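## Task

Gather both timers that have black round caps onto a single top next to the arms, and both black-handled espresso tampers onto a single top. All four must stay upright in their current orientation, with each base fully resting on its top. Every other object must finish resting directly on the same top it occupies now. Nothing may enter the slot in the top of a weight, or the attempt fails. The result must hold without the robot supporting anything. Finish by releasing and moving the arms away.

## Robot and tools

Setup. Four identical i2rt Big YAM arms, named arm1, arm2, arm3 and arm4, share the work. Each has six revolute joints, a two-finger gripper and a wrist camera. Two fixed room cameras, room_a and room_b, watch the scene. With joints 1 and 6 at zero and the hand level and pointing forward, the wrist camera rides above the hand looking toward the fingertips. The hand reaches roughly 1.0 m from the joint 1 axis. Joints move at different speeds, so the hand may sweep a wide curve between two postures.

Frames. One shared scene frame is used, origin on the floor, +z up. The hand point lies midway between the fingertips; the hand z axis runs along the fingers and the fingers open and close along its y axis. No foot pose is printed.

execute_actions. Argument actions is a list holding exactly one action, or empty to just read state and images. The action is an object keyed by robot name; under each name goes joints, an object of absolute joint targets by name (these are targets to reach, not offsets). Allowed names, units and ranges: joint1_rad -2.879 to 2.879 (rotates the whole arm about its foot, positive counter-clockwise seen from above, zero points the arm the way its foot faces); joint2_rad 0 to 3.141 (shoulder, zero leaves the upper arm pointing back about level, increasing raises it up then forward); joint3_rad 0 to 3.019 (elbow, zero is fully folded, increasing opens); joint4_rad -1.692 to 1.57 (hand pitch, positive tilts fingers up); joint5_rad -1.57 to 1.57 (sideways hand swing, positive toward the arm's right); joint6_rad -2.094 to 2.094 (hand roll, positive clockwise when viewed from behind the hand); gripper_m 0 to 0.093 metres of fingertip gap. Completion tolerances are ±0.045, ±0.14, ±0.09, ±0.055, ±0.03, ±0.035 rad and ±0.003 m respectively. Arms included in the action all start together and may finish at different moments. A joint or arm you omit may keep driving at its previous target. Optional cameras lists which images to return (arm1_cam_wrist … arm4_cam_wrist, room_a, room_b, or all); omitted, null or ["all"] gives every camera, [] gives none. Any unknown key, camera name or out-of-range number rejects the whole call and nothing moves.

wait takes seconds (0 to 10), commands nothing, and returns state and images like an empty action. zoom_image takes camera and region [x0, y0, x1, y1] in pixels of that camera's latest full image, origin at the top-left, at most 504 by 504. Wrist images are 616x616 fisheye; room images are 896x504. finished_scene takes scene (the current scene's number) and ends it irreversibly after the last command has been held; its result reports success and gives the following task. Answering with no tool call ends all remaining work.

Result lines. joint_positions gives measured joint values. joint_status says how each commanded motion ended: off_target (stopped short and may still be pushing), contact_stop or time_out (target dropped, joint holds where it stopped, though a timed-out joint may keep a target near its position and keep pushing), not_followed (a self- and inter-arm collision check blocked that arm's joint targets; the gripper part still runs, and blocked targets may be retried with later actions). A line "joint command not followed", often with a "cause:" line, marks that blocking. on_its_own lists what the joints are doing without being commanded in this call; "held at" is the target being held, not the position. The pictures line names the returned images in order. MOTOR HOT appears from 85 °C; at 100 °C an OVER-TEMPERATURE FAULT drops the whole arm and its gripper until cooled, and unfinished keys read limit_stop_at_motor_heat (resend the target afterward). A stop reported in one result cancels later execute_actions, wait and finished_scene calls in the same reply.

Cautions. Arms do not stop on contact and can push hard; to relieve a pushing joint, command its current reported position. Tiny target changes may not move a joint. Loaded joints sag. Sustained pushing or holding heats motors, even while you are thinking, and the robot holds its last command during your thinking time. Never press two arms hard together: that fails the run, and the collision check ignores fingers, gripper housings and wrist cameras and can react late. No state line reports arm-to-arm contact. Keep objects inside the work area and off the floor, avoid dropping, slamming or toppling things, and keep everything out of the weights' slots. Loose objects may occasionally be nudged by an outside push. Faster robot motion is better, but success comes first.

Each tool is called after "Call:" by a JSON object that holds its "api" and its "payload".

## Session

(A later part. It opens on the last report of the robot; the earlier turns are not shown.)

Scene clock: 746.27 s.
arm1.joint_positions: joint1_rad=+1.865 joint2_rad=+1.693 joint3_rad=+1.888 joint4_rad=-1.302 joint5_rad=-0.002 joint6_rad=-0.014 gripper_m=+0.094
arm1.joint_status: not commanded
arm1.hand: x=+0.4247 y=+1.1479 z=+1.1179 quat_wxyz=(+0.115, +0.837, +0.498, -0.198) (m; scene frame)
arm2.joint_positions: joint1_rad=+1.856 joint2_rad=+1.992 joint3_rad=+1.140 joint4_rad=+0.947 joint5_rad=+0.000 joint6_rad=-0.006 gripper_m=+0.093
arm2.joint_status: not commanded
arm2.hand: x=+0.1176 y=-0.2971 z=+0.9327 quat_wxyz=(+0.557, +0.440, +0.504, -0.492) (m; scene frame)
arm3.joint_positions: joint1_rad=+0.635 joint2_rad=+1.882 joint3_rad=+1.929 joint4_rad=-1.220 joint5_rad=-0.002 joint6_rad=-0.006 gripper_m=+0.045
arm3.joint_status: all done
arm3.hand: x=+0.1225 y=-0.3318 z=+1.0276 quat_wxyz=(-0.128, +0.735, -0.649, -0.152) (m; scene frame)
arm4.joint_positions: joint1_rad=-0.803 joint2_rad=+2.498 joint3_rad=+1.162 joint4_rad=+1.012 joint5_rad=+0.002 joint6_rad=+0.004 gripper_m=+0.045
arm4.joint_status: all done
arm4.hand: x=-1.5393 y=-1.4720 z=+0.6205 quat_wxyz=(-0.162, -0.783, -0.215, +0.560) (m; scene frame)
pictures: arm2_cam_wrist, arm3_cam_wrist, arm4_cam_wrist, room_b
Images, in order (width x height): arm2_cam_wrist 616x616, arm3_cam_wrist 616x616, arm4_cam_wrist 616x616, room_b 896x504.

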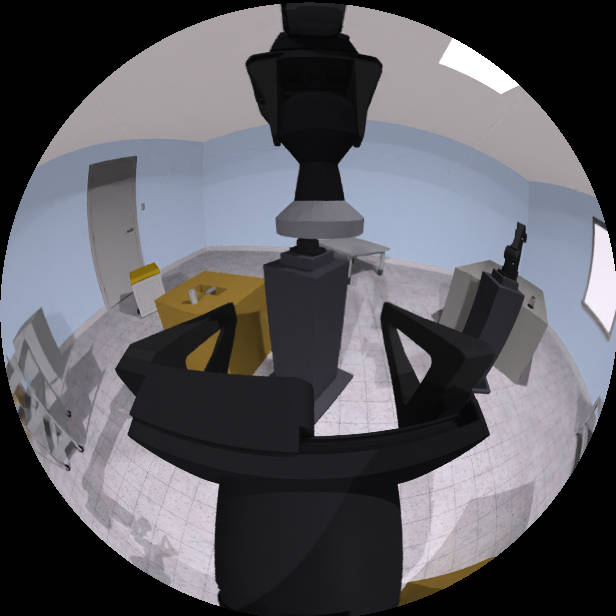

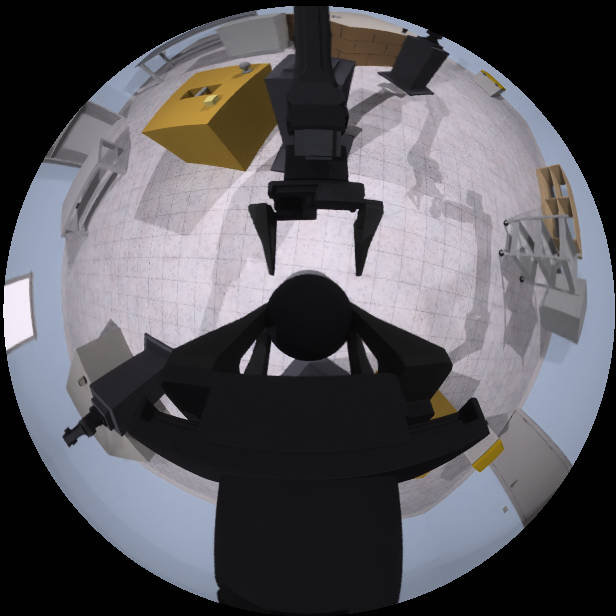

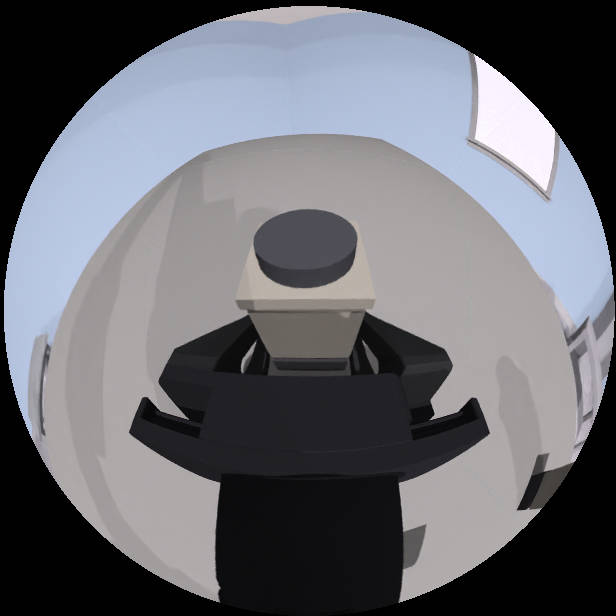

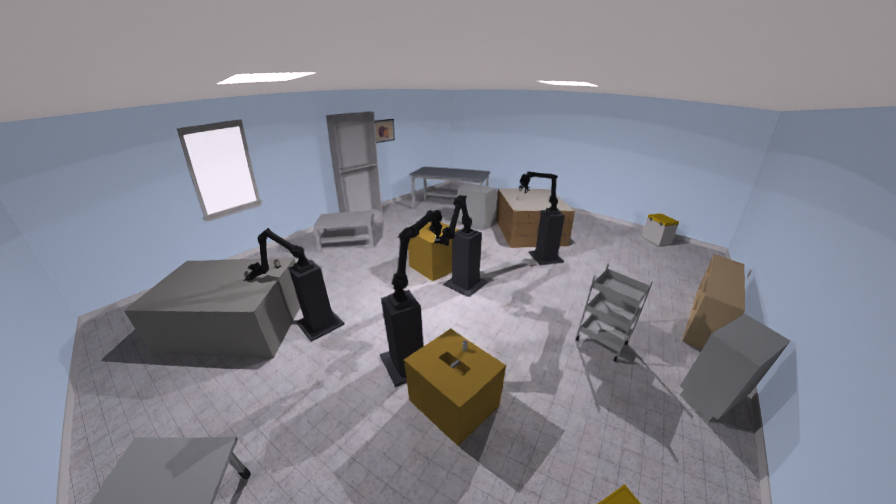

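Call:
{"api": "execute_actions", "payload": {"actions": [{"arm4": {"joints": {"gripper_m": 0.093}}, "arm3": {"joints": {"joint1_rad": 0.615, "joint2_rad": 1.985, "joint3_rad": 2.063, "joint4_rad": -1.107}}}], "cameras": ["arm2_cam_wrist", "arm3_cam_wrist", "arm4_cam_wrist", "room_a"]}}

Scene clock: 764.07 s.
arm1.joint_positions: joint1_rad=+1.865 joint2_rad=+1.693 joint3_rad=+1.888 joint4_rad=-1.302 joint5_rad=-0.002 joint6_rad=-0.014 gripper_m=+0.094
arm1.joint_status: not commanded
arm1.hand: x=+0.4247 y=+1.1479 z=+1.1179 quat_wxyz=(+0.115, +0.837, +0.498, -0.198) (m; scene frame)
arm2.joint_positions: joint1_rad=+1.856 joint2_rad=+1.992 joint3_rad=+1.140 joint4_rad=+0.947 joint5_rad=+0.000 joint6_rad=-0.006 gripper_m=+0.093
arm2.joint_status: not commanded
arm2.hand: x=+0.1176 y=-0.2971 z=+0.9327 quat_wxyz=(+0.557, +0.440, +0.504, -0.492) (m; scene frame)
arm3.joint_positions: joint1_rad=+0.623 joint2_rad=+2.030 joint3_rad=+1.998 joint4_rad=-1.126 joint5_rad=-0.002 joint6_rad=-0.006 gripper_m=+0.045
arm3.joint_status: all done
arm3.hand: x=+0.1246 y=-0.2794 z=+0.9683 quat_wxyz=(-0.134, +0.730, -0.652, -0.157) (m; scene frame)
arm4.joint_positions: joint1_rad=-0.803 joint2_rad=+2.498 joint3_rad=+1.162 joint4_rad=+1.012 joint5_rad=+0.001 joint6_rad=+0.004 gripper_m=+0.093
arm4.joint_status: all done
arm4.hand: x=-1.5392 y=-1.4721 z=+0.6205 quat_wxyz=(-0.162, -0.783, -0.215, +0.560) (m; scene frame)
pictures: arm2_cam_wrist, arm3_cam_wrist, arm4_cam_wrist, room_a
Images, in order (width x height): arm2_cam_wrist 616x616, arm3_cam_wrist 616x616, arm4_cam_wrist 616x616, room_a 896x504.

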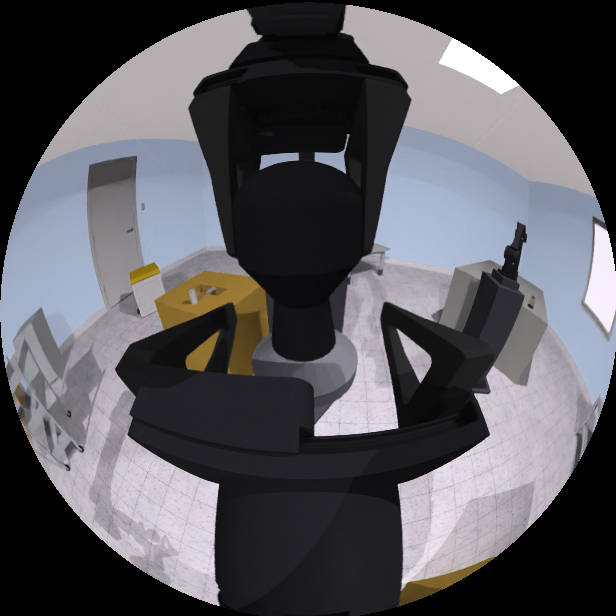

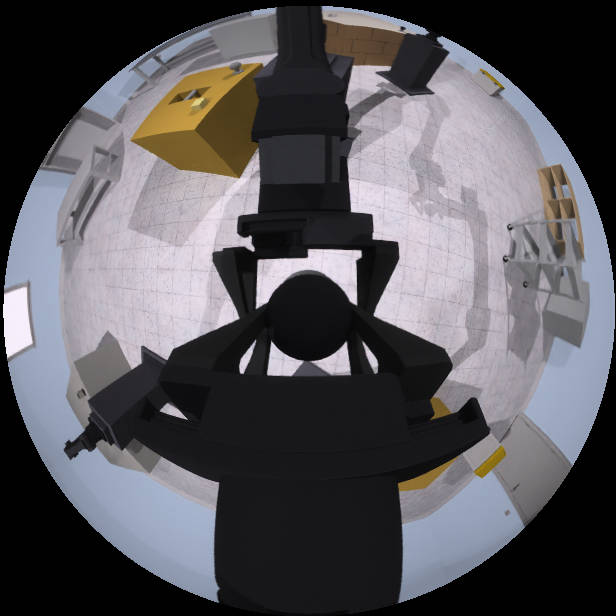

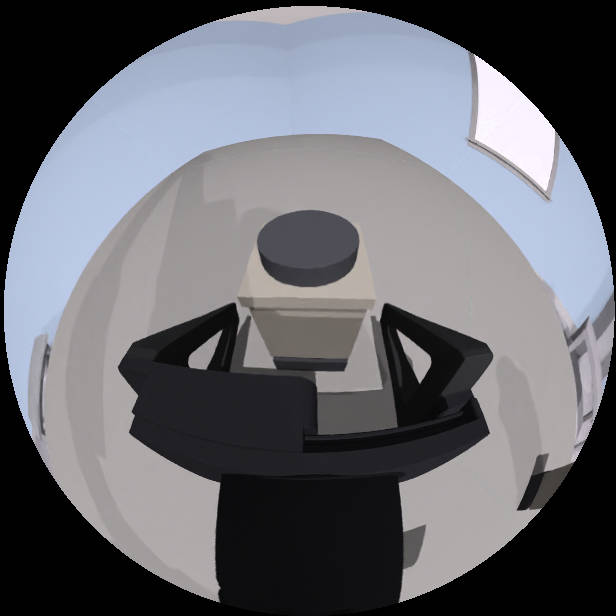

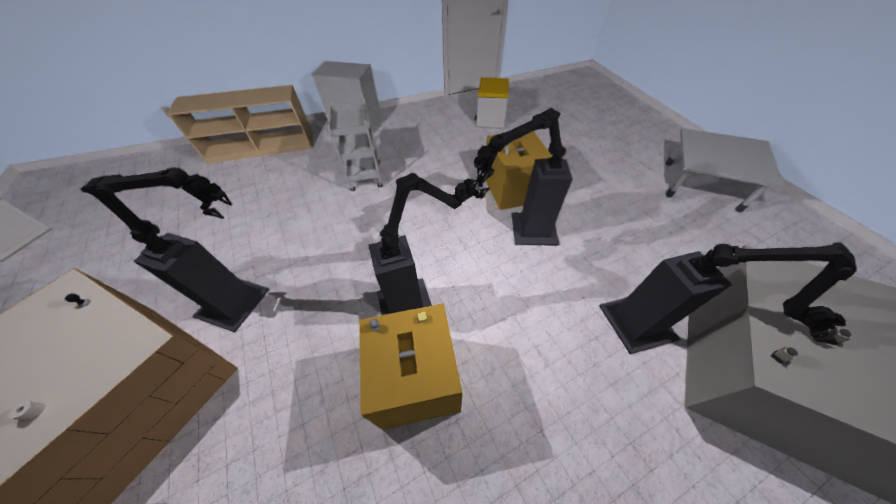

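Call:
{"api": "zoom_image", "payload": {"camera": "room_a", "region": [445, 150, 515, 215]}}

Call:
{"api": "zoom_image", "payload": {"camera": "arm2_cam_wrist", "region": [200, 230, 420, 430]}}

Region (445, 150, 515, 215) of room_a's 896x504 image, scaled by 7.200, with more detail than that image has; it fills the top 468 rows of this view, and the rest is white.

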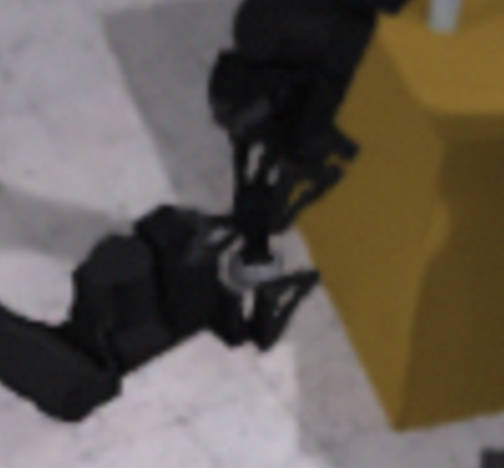

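Region (200, 230, 420, 430) of arm2_cam_wrist's 616x616 image, scaled by 2.291, with more detail than that image has; it fills the top 458 rows of this view, and the rest is white.

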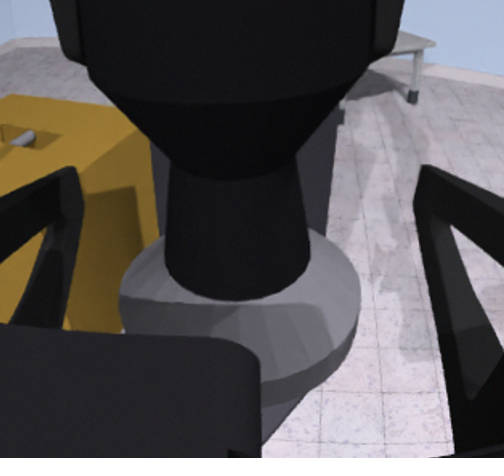

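Call:
{"api": "execute_actions", "payload": {"actions": [{"arm2": {"joints": {"joint4_rad": 0.912, "gripper_m": 0.042}}}], "cameras": ["arm2_cam_wrist", "arm3_cam_wrist", "room_a"]}}

Scene clock: 791.60 s.
arm1.joint_positions: joint1_rad=+1.865 joint2_rad=+1.693 joint3_rad=+1.888 joint4_rad=-1.302 joint5_rad=-0.002 joint6_rad=-0.014 gripper_m=+0.094
arm1.joint_status: not commanded
arm1.hand: x=+0.4247 y=+1.1479 z=+1.1179 quat_wxyz=(+0.115, +0.837, +0.498, -0.198) (m; scene frame)
arm2.joint_positions: joint1_rad=+1.857 joint2_rad=+1.989 joint3_rad=+1.140 joint4_rad=+0.932 joint5_rad=-0.002 joint6_rad=-0.006 gripper_m=+0.048
arm2.joint_status: gripper_m off_target (ended at +0.048, target +0.042); the others done
arm2.hand: x=+0.1184 y=-0.2973 z=+0.9306 quat_wxyz=(+0.554, +0.442, +0.508, -0.488) (m; scene frame)
arm3.joint_positions: joint1_rad=+0.623 joint2_rad=+2.030 joint3_rad=+1.998 joint4_rad=-1.126 joint5_rad=-0.004 joint6_rad=-0.004 gripper_m=+0.045
arm3.joint_status: not commanded
arm3.hand: x=+0.1242 y=-0.2794 z=+0.9683 quat_wxyz=(-0.133, +0.729, -0.653, -0.158) (m; scene frame)
arm4.joint_positions: joint1_rad=-0.803 joint2_rad=+2.498 joint3_rad=+1.162 joint4_rad=+1.012 joint5_rad=+0.001 joint6_rad=+0.004 gripper_m=+0.093
arm4.joint_status: not commanded
arm4.hand: x=-1.5392 y=-1.4721 z=+0.6205 quat_wxyz=(-0.162, -0.783, -0.215, +0.560) (m; scene frame)
pictures: arm2_cam_wrist, arm3_cam_wrist, room_a
Images, in order (width x height): arm2_cam_wrist 616x616, arm3_cam_wrist 616x616, room_a 896x504.

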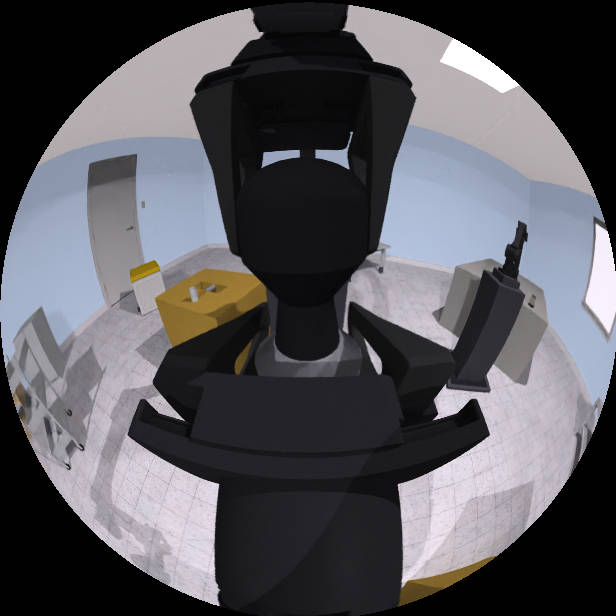

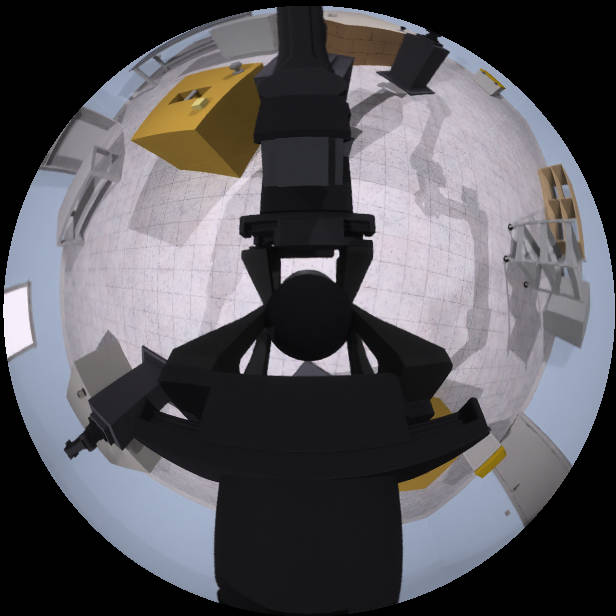

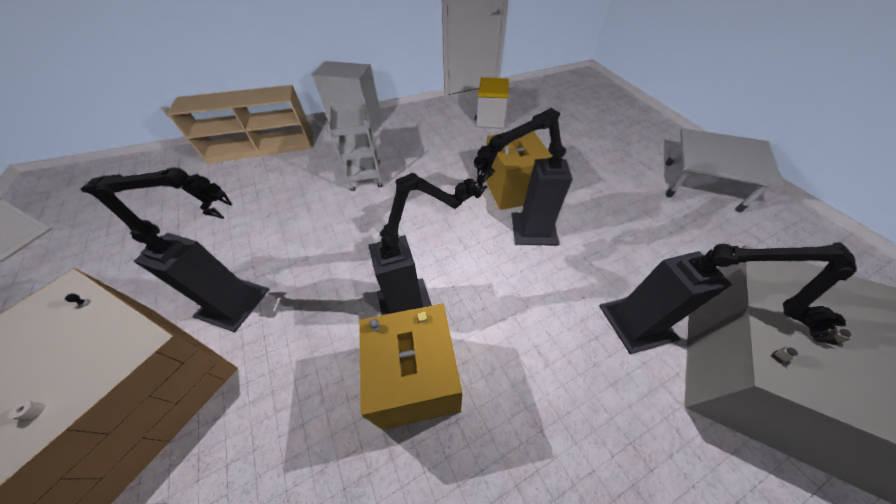

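Call:
{"api": "zoom_image", "payload": {"camera": "arm2_cam_wrist", "region": [230, 290, 390, 390]}}

Call:
{"api": "zoom_image", "payload": {"camera": "room_a", "region": [455, 160, 505, 205]}}

Region (230, 290, 390, 390) of arm2_cam_wrist's 616x616 image, scaled by 3.150, with more detail than that image has; it fills the top 315 rows of this view, and the rest is white.

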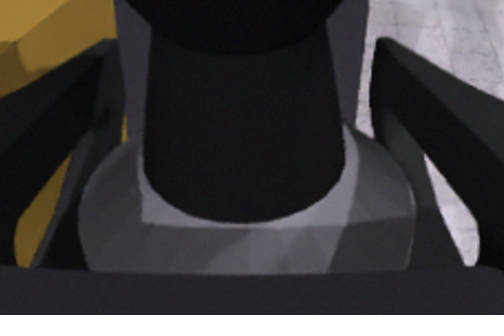

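Region (455, 160, 505, 205) of room_a's 896x504 image, scaled by 10.080, with more detail than that image has; it fills the top 454 rows of this view, and the rest is white.

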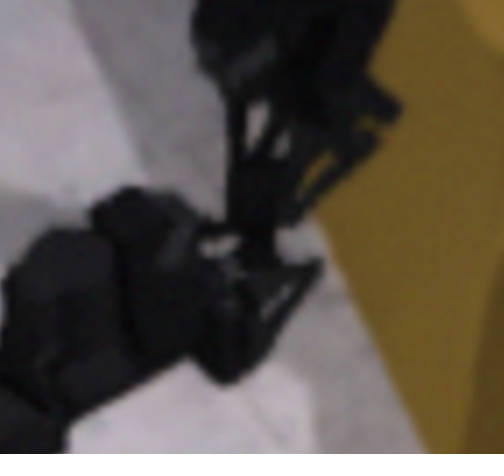

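Call:
{"api": "execute_actions", "payload": {"actions": [{"arm2": {"joints": {"gripper_m": 0.036}}, "arm3": {"joints": {"gripper_m": 0.085}}}], "cameras": ["arm2_cam_wrist", "arm3_cam_wrist"]}}

Scene clock: 820.13 s.
arm1.joint_positions: joint1_rad=+1.865 joint2_rad=+1.693 joint3_rad=+1.888 joint4_rad=-1.302 joint5_rad=-0.002 joint6_rad=-0.014 gripper_m=+0.094
arm1.joint_status: not commanded
arm1.hand: x=+0.4247 y=+1.1479 z=+1.1179 quat_wxyz=(+0.115, +0.837, +0.498, -0.198) (m; scene frame)
arm2.joint_positions: joint1_rad=+1.857 joint2_rad=+1.996 joint3_rad=+1.130 joint4_rad=+0.913 joint5_rad=-0.002 joint6_rad=-0.006 gripper_m=+0.048
arm2.joint_status: gripper_m off_target (ended at +0.048, target +0.036)
arm2.hand: x=+0.1181 y=-0.2953 z=+0.9164 quat_wxyz=(+0.545, +0.451, +0.518, -0.481) (m; scene frame)
arm3.joint_positions: joint1_rad=+0.623 joint2_rad=+1.997 joint3_rad=+2.004 joint4_rad=-1.122 joint5_rad=-0.003 joint6_rad=-0.004 gripper_m=+0.085
arm3.joint_status: all done
arm3.hand: x=+0.1247 y=-0.2798 z=+0.9950 quat_wxyz=(-0.147, +0.726, -0.650, -0.173) (m; scene frame)
arm4.joint_positions: joint1_rad=-0.803 joint2_rad=+2.498 joint3_rad=+1.162 joint4_rad=+1.012 joint5_rad=+0.001 joint6_rad=+0.004 gripper_m=+0.093
arm4.joint_status: not commanded
arm4.hand: x=-1.5392 y=-1.4721 z=+0.6205 quat_wxyz=(-0.162, -0.783, -0.215, +0.560) (m; scene frame)
pictures: arm2_cam_wrist, arm3_cam_wrist
Images, in order (width x height): arm2_cam_wrist 616x616, arm3_cam_wrist 616x616.

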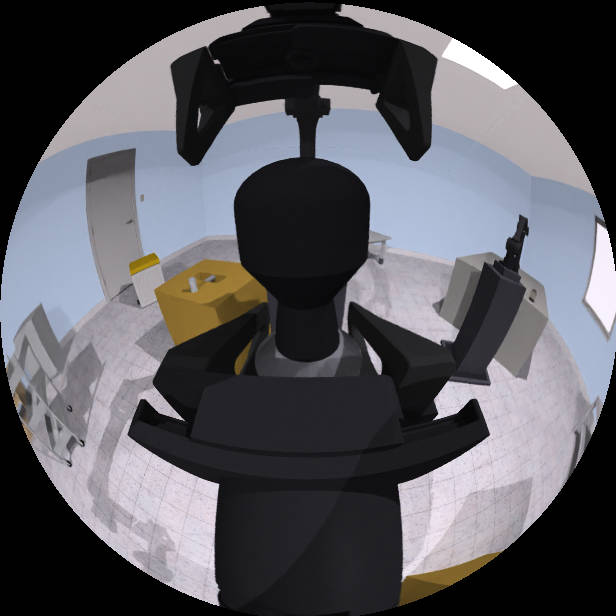

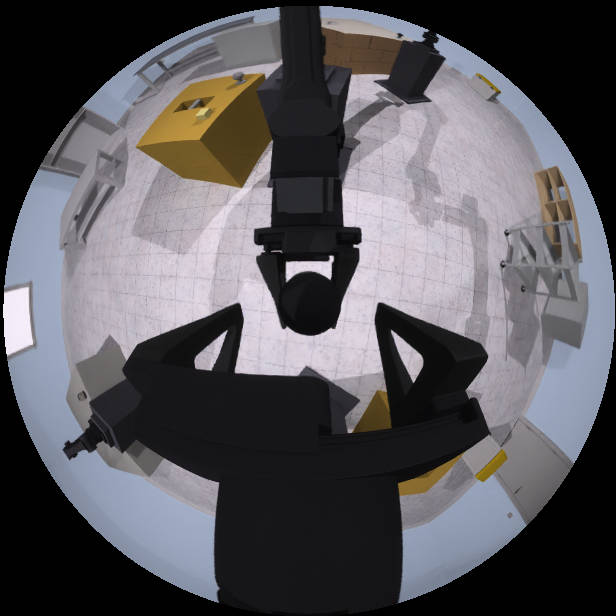

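Call:
{"api": "execute_actions", "payload": {"actions": [{"arm2": {"joints": {"joint1_rad": -1.931, "joint4_rad": 0.98}}, "arm3": {"joints": {"joint2_rad": 1.5}}, "arm4": {"joints": {"joint2_rad": 2.0}}, "arm1": {"joints": {"joint2_rad": 1.89, "joint3_rad": 2.07, "joint4_rad": -1.245}}}]}}

Scene clock: 836.77 s.
arm1.joint_positions: joint1_rad=+1.865 joint2_rad=+1.904 joint3_rad=+2.022 joint4_rad=-1.257 joint5_rad=-0.002 joint6_rad=-0.014 gripper_m=+0.094
arm1.joint_status: all done
arm1.hand: x=+0.3893 y=+1.0851 z=+1.0535 quat_wxyz=(+0.107, +0.840, +0.499, -0.185) (m; scene frame)
arm2.joint_positions: joint1_rad=-1.938 joint2_rad=+1.999 joint3_rad=+1.130 joint4_rad=+0.937 joint5_rad=+0.001 joint6_rad=-0.006 gripper_m=+0.048
arm2.joint_status: all done
arm2.hand: x=+0.3897 y=+1.0661 z=+0.9073 quat_wxyz=(-0.632, +0.346, -0.592, -0.360) (m; scene frame)
arm3.joint_positions: joint1_rad=+0.623 joint2_rad=+1.509 joint3_rad=+2.057 joint4_rad=-1.114 joint5_rad=-0.003 joint6_rad=-0.004 gripper_m=+0.085
arm3.joint_status: all done
arm3.hand: x=+0.1424 y=-0.4103 z=+1.3457 quat_wxyz=(-0.319, +0.652, -0.585, -0.362) (m; scene frame)
arm4.joint_positions: joint1_rad=-0.803 joint2_rad=+2.007 joint3_rad=+1.152 joint4_rad=+1.028 joint5_rad=+0.001 joint6_rad=+0.004 gripper_m=+0.093
arm4.joint_status: all done
arm4.hand: x=-1.5829 y=-1.4951 z=+0.9650 quat_wxyz=(-0.211, -0.622, -0.169, +0.735) (m; scene frame)
pictures: arm1_cam_wrist, arm2_cam_wrist, arm3_cam_wrist, arm4_cam_wrist, room_a, room_b
Images, in order (width x height): arm1_cam_wrist 616x616, arm2_cam_wrist 616x616, arm3_cam_wrist 616x616, arm4_cam_wrist 616x616, room_a 896x504, room_b 896x504.

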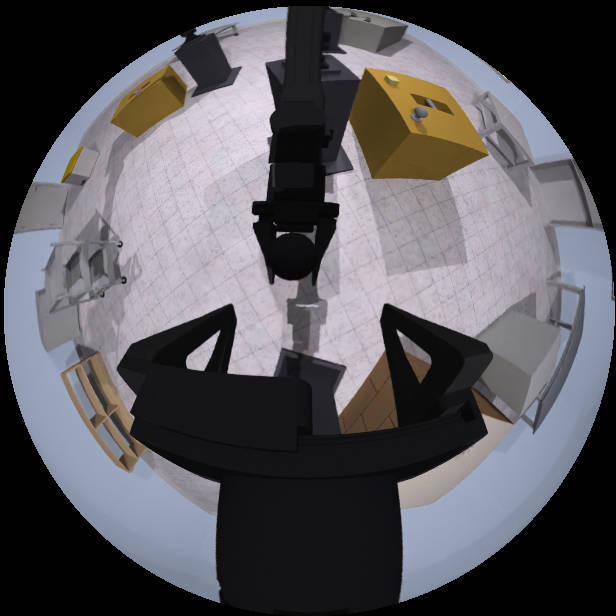

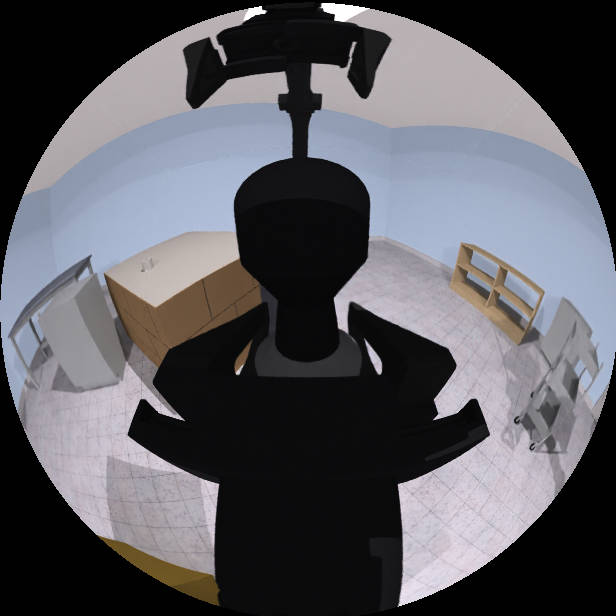

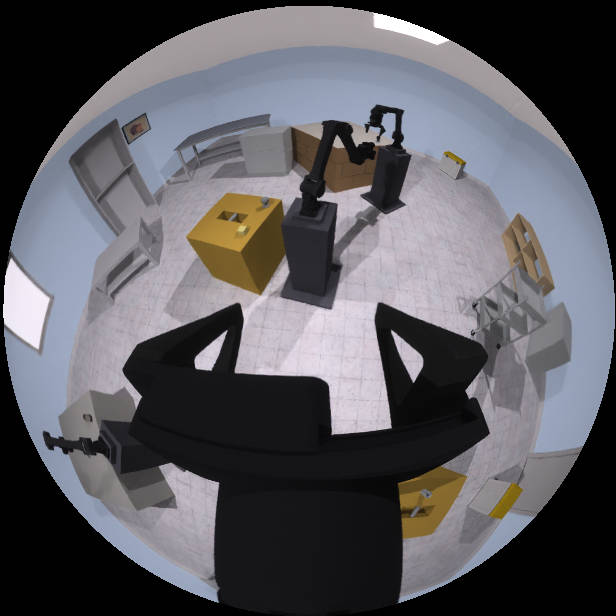

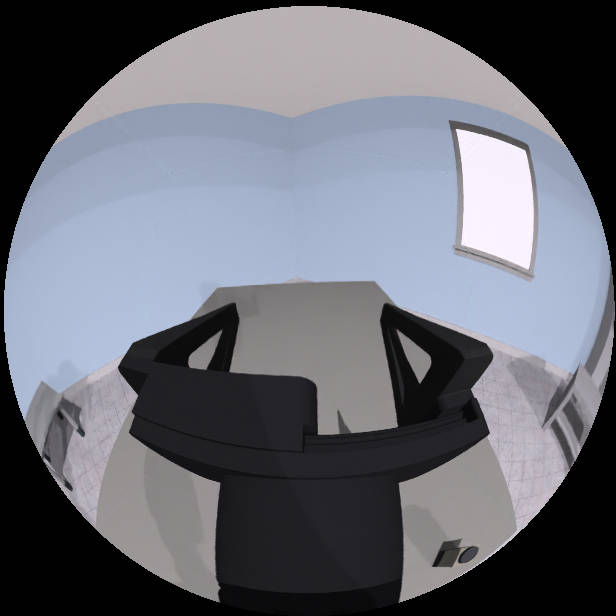

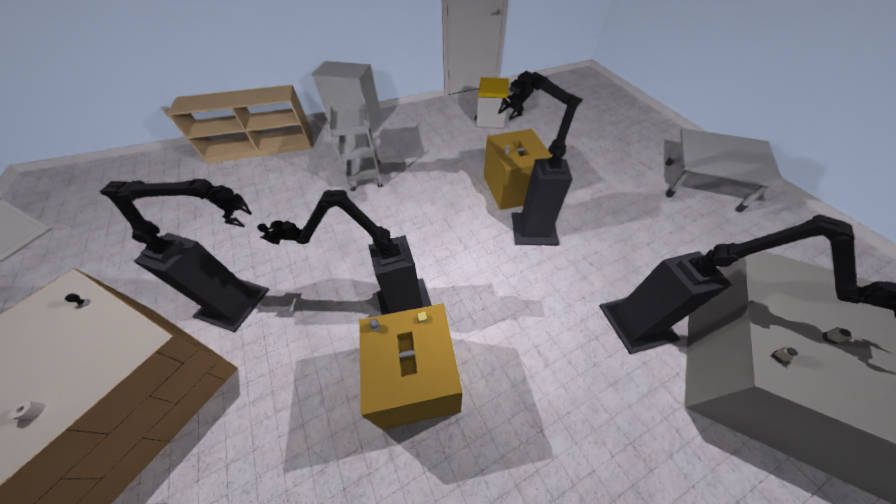

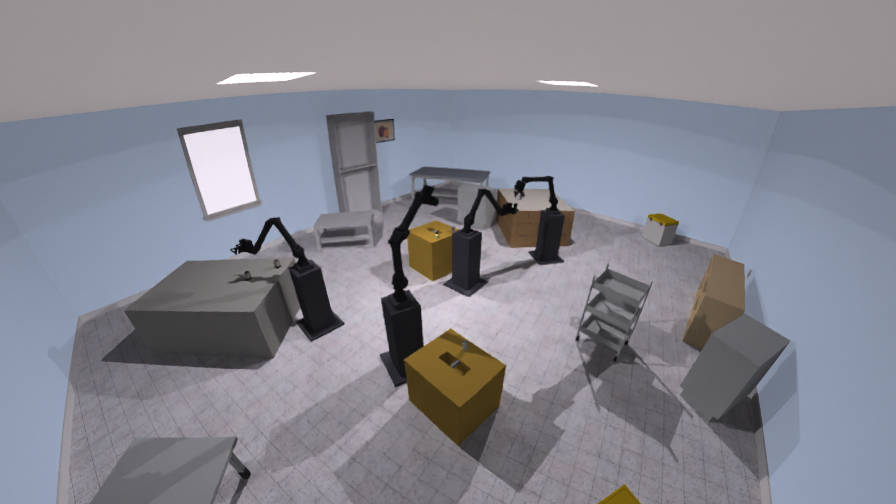

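Call:
{"api": "zoom_image", "payload": {"camera": "arm1_cam_wrist", "region": [220, 190, 400, 330]}}

Region (220, 190, 400, 330) of arm1_cam_wrist's 616x616 image, scaled by 2.800, with more detail than that image has.

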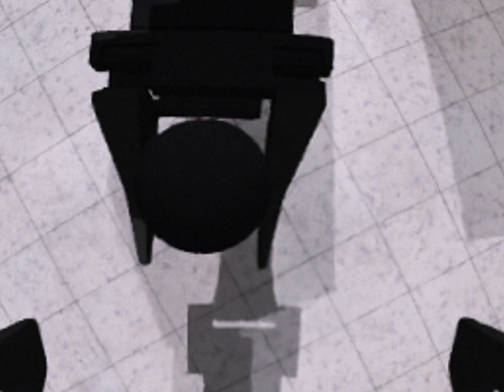

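Call:
{"api": "execute_actions", "payload": {"actions": [{"arm1": {"joints": {"joint1_rad": 1.895, "joint2_rad": 2.015, "joint3_rad": 1.98, "joint4_rad": -1.072}}}], "cameras": ["arm1_cam_wrist", "arm2_cam_wrist", "room_a"]}}

Scene clock: 860.43 s.
arm1.joint_positions: joint1_rad=+1.892 joint2_rad=+2.025 joint3_rad=+1.979 joint4_rad=-1.090 joint5_rad=-0.002 joint6_rad=-0.014 gripper_m=+0.094
arm1.joint_status: all done
arm1.hand: x=+0.3859 y=+1.0394 z=+0.9655 quat_wxyz=(+0.110, +0.833, +0.510, -0.184) (m; scene frame)
arm2.joint_positions: joint1_rad=-1.938 joint2_rad=+1.999 joint3_rad=+1.130 joint4_rad=+0.937 joint5_rad=+0.001 joint6_rad=-0.006 gripper_m=+0.048
arm2.joint_status: not commanded
arm2.hand: x=+0.3897 y=+1.0661 z=+0.9073 quat_wxyz=(-0.632, +0.346, -0.592, -0.360) (m; scene frame)
arm3.joint_positions: joint1_rad=+0.623 joint2_rad=+1.509 joint3_rad=+2.057 joint4_rad=-1.114 joint5_rad=-0.003 joint6_rad=-0.004 gripper_m=+0.085
arm3.joint_status: not commanded
arm3.hand: x=+0.1424 y=-0.4103 z=+1.3457 quat_wxyz=(-0.319, +0.652, -0.585, -0.362) (m; scene frame)
arm4.joint_positions: joint1_rad=-0.803 joint2_rad=+2.007 joint3_rad=+1.152 joint4_rad=+1.028 joint5_rad=+0.001 joint6_rad=+0.004 gripper_m=+0.093
arm4.joint_status: not commanded
arm4.hand: x=-1.5829 y=-1.4951 z=+0.9650 quat_wxyz=(-0.211, -0.622, -0.169, +0.735) (m; scene frame)
pictures: arm1_cam_wrist, arm2_cam_wrist, room_a
Images, in order (width x height): arm1_cam_wrist 616x616, arm2_cam_wrist 616x616, room_a 896x504.

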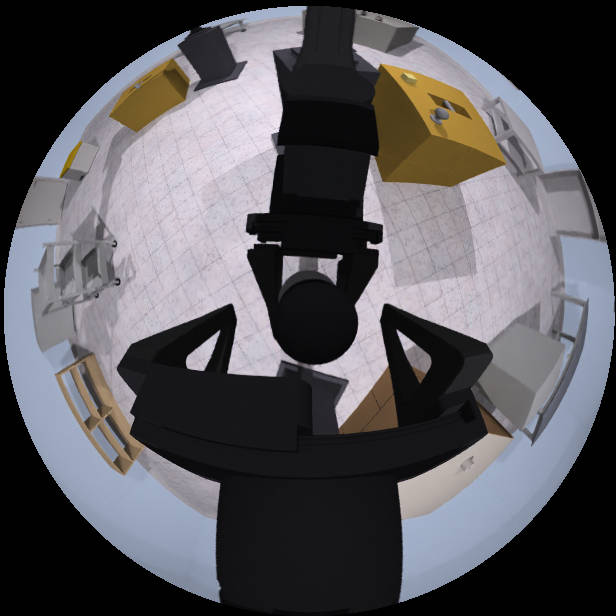

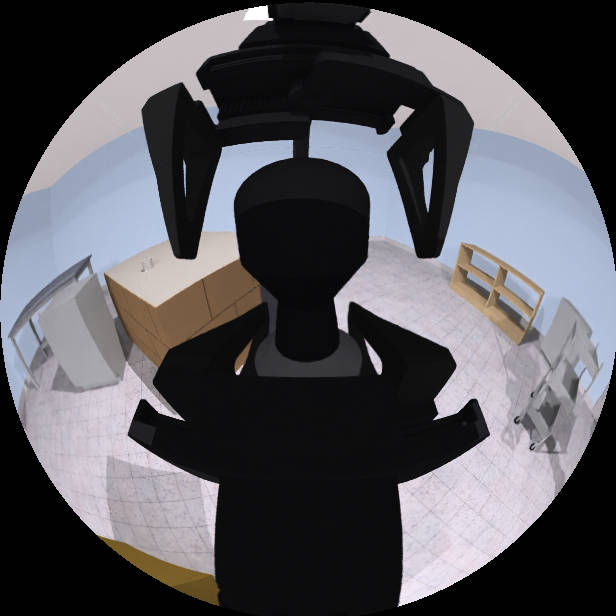

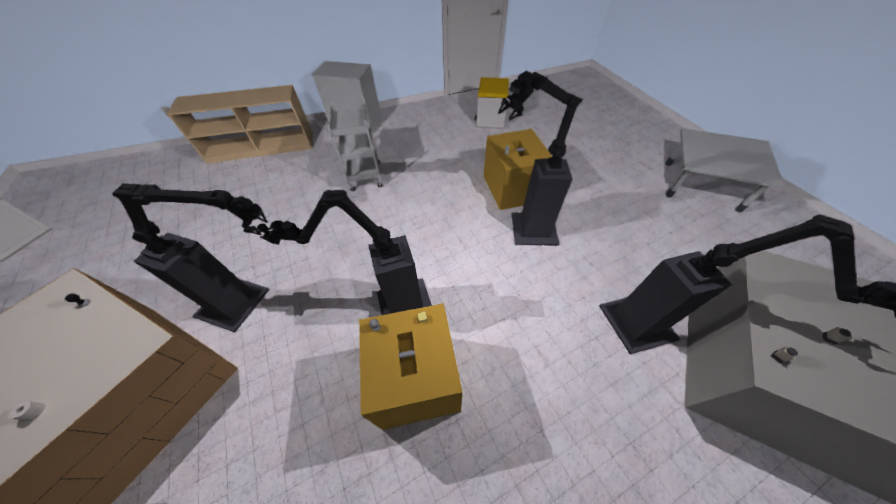

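Call:
{"api": "zoom_image", "payload": {"camera": "arm1_cam_wrist", "region": [220, 240, 400, 380]}}

Region (220, 240, 400, 380) of arm1_cam_wrist's 616x616 image, scaled by 2.800, with more detail than that image has.

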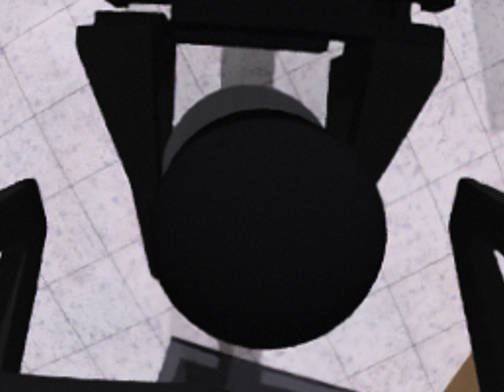

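Call:
{"api": "execute_actions", "payload": {"actions": [{"arm1": {"joints": {"gripper_m": 0.035}}}], "cameras": ["arm1_cam_wrist", "arm2_cam_wrist"]}}

Scene clock: 868.90 s.
arm1.joint_positions: joint1_rad=+1.891 joint2_rad=+2.025 joint3_rad=+1.979 joint4_rad=-1.089 joint5_rad=+0.000 joint6_rad=-0.013 gripper_m=+0.045
arm1.joint_status: gripper_m off_target (ended at +0.045, target +0.035)
arm1.hand: x=+0.3847 y=+1.0399 z=+0.9655 quat_wxyz=(+0.109, +0.833, +0.509, -0.185) (m; scene frame)
arm2.joint_positions: joint1_rad=-1.939 joint2_rad=+1.999 joint3_rad=+1.130 joint4_rad=+0.938 joint5_rad=+0.004 joint6_rad=-0.004 gripper_m=+0.048
arm2.joint_status: not commanded
arm2.hand: x=+0.3909 y=+1.0654 z=+0.9076 quat_wxyz=(-0.633, +0.344, -0.593, -0.360) (m; scene frame)
arm3.joint_positions: joint1_rad=+0.623 joint2_rad=+1.509 joint3_rad=+2.057 joint4_rad=-1.114 joint5_rad=-0.003 joint6_rad=-0.004 gripper_m=+0.085
arm3.joint_status: not commanded
arm3.hand: x=+0.1424 y=-0.4103 z=+1.3457 quat_wxyz=(-0.319, +0.652, -0.585, -0.362) (m; scene frame)
arm4.joint_positions: joint1_rad=-0.803 joint2_rad=+2.007 joint3_rad=+1.152 joint4_rad=+1.028 joint5_rad=+0.001 joint6_rad=+0.004 gripper_m=+0.093
arm4.joint_status: not commanded
arm4.hand: x=-1.5829 y=-1.4951 z=+0.9650 quat_wxyz=(-0.211, -0.622, -0.169, +0.735) (m; scene frame)
pictures: arm1_cam_wrist, arm2_cam_wrist
Images, in order (width x height): arm1_cam_wrist 616x616, arm2_cam_wrist 616x616.

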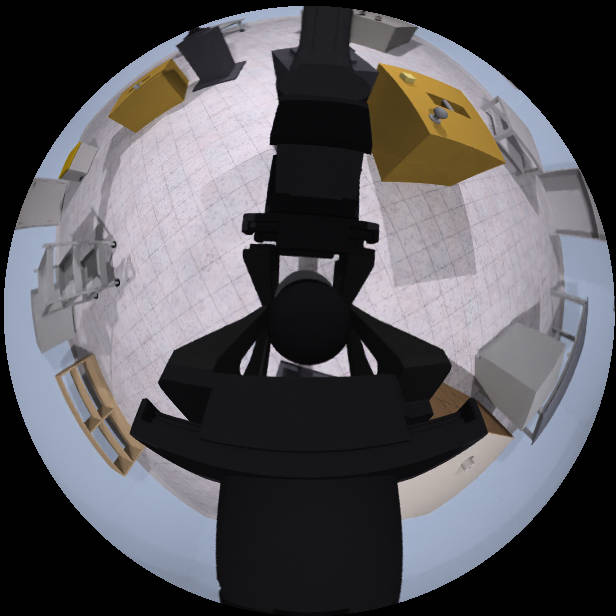

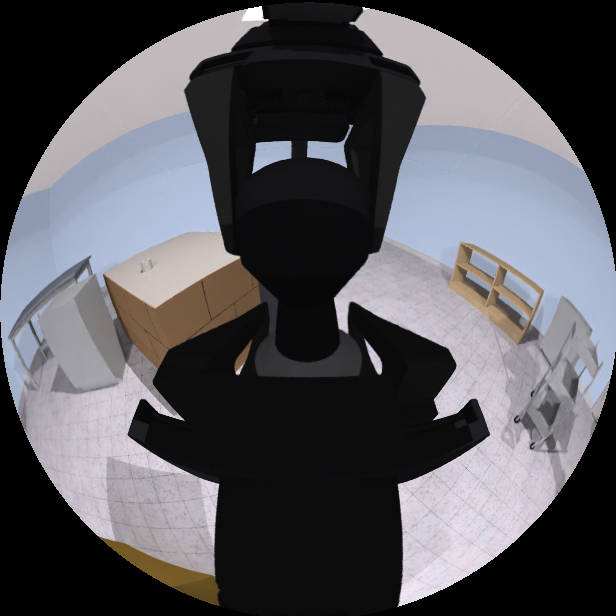

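Call:
{"api": "execute_actions", "payload": {"actions": [{"arm2": {"joints": {"gripper_m": 0.093}}, "arm1": {"joints": {"joint2_rad": 1.87}}}], "cameras": ["arm1_cam_wrist", "arm2_cam_wrist"]}}

Scene clock: 880.90 s.
arm1.joint_positions: joint1_rad=+1.891 joint2_rad=+1.901 joint3_rad=+1.966 joint4_rad=-1.089 joint5_rad=+0.001 joint6_rad=-0.013 gripper_m=+0.045
arm1.joint_status: all done
arm1.hand: x=+0.3924 y=+1.0544 z=+1.0463 quat_wxyz=(+0.136, +0.822, +0.502, -0.231) (m; scene frame)
arm2.joint_positions: joint1_rad=-1.939 joint2_rad=+1.994 joint3_rad=+1.130 joint4_rad=+0.958 joint5_rad=+0.002 joint6_rad=-0.004 gripper_m=+0.093
arm2.joint_status: all done
arm2.hand: x=+0.3900 y=+1.0652 z=+0.9165 quat_wxyz=(-0.640, +0.340, -0.584, -0.365) (m; scene frame)
arm3.joint_positions: joint1_rad=+0.623 joint2_rad=+1.509 joint3_rad=+2.057 joint4_rad=-1.114 joint5_rad=-0.003 joint6_rad=-0.004 gripper_m=+0.085
arm3.joint_status: not commanded
arm3.hand: x=+0.1424 y=-0.4103 z=+1.3457 quat_wxyz=(-0.319, +0.652, -0.585, -0.362) (m; scene frame)
arm4.joint_positions: joint1_rad=-0.803 joint2_rad=+2.007 joint3_rad=+1.152 joint4_rad=+1.028 joint5_rad=+0.001 joint6_rad=+0.004 gripper_m=+0.093
arm4.joint_status: not commanded
arm4.hand: x=-1.5829 y=-1.4951 z=+0.9650 quat_wxyz=(-0.211, -0.622, -0.169, +0.735) (m; scene frame)
pictures: arm1_cam_wrist, arm2_cam_wrist
Images, in order (width x height): arm1_cam_wrist 616x616, arm2_cam_wrist 616x616.

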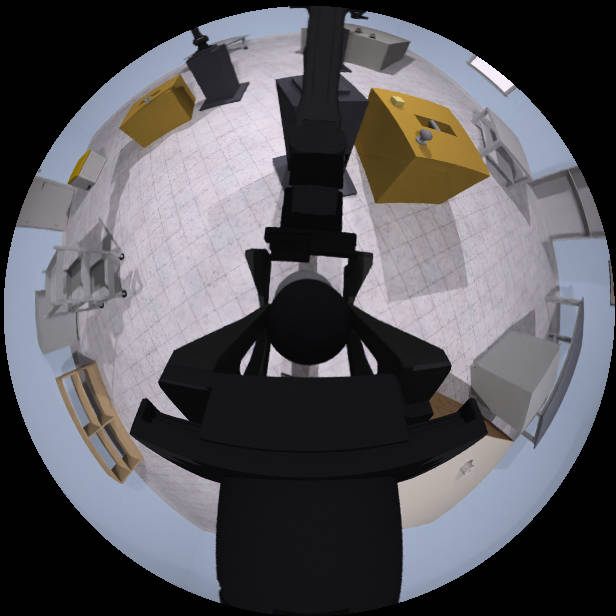

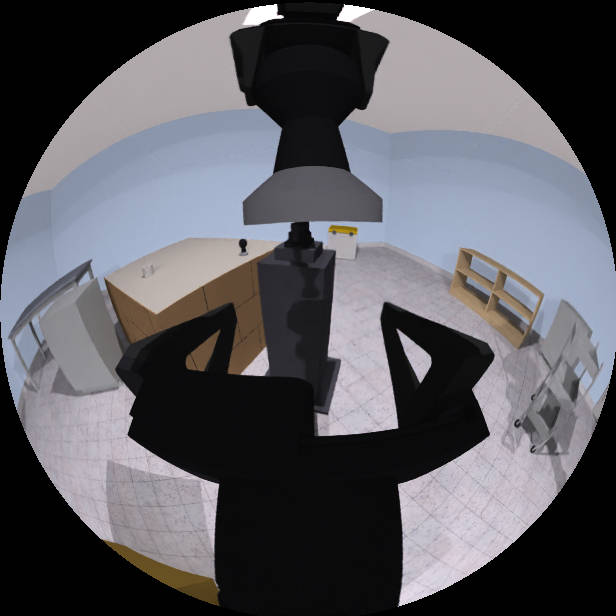

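Call:
{"api": "zoom_image", "payload": {"camera": "arm2_cam_wrist", "region": [100, 220, 340, 330]}}

Region (100, 220, 340, 330) of arm2_cam_wrist's 616x616 image, scaled by 2.100, with more detail than that image has; it fills the top 231 rows of this view, and the rest is white.

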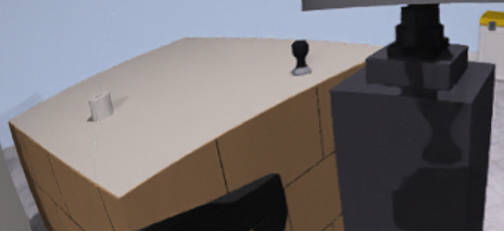

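Call:
{"api": "zoom_image", "payload": {"camera": "arm2_cam_wrist", "region": [220, 225, 280, 270]}}

Region (220, 225, 280, 270) of arm2_cam_wrist's 616x616 image, scaled by 8.400, with more detail than that image has; it fills the top 378 rows of this view, and the rest is white.

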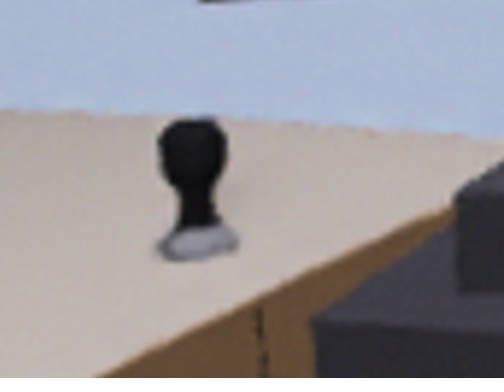

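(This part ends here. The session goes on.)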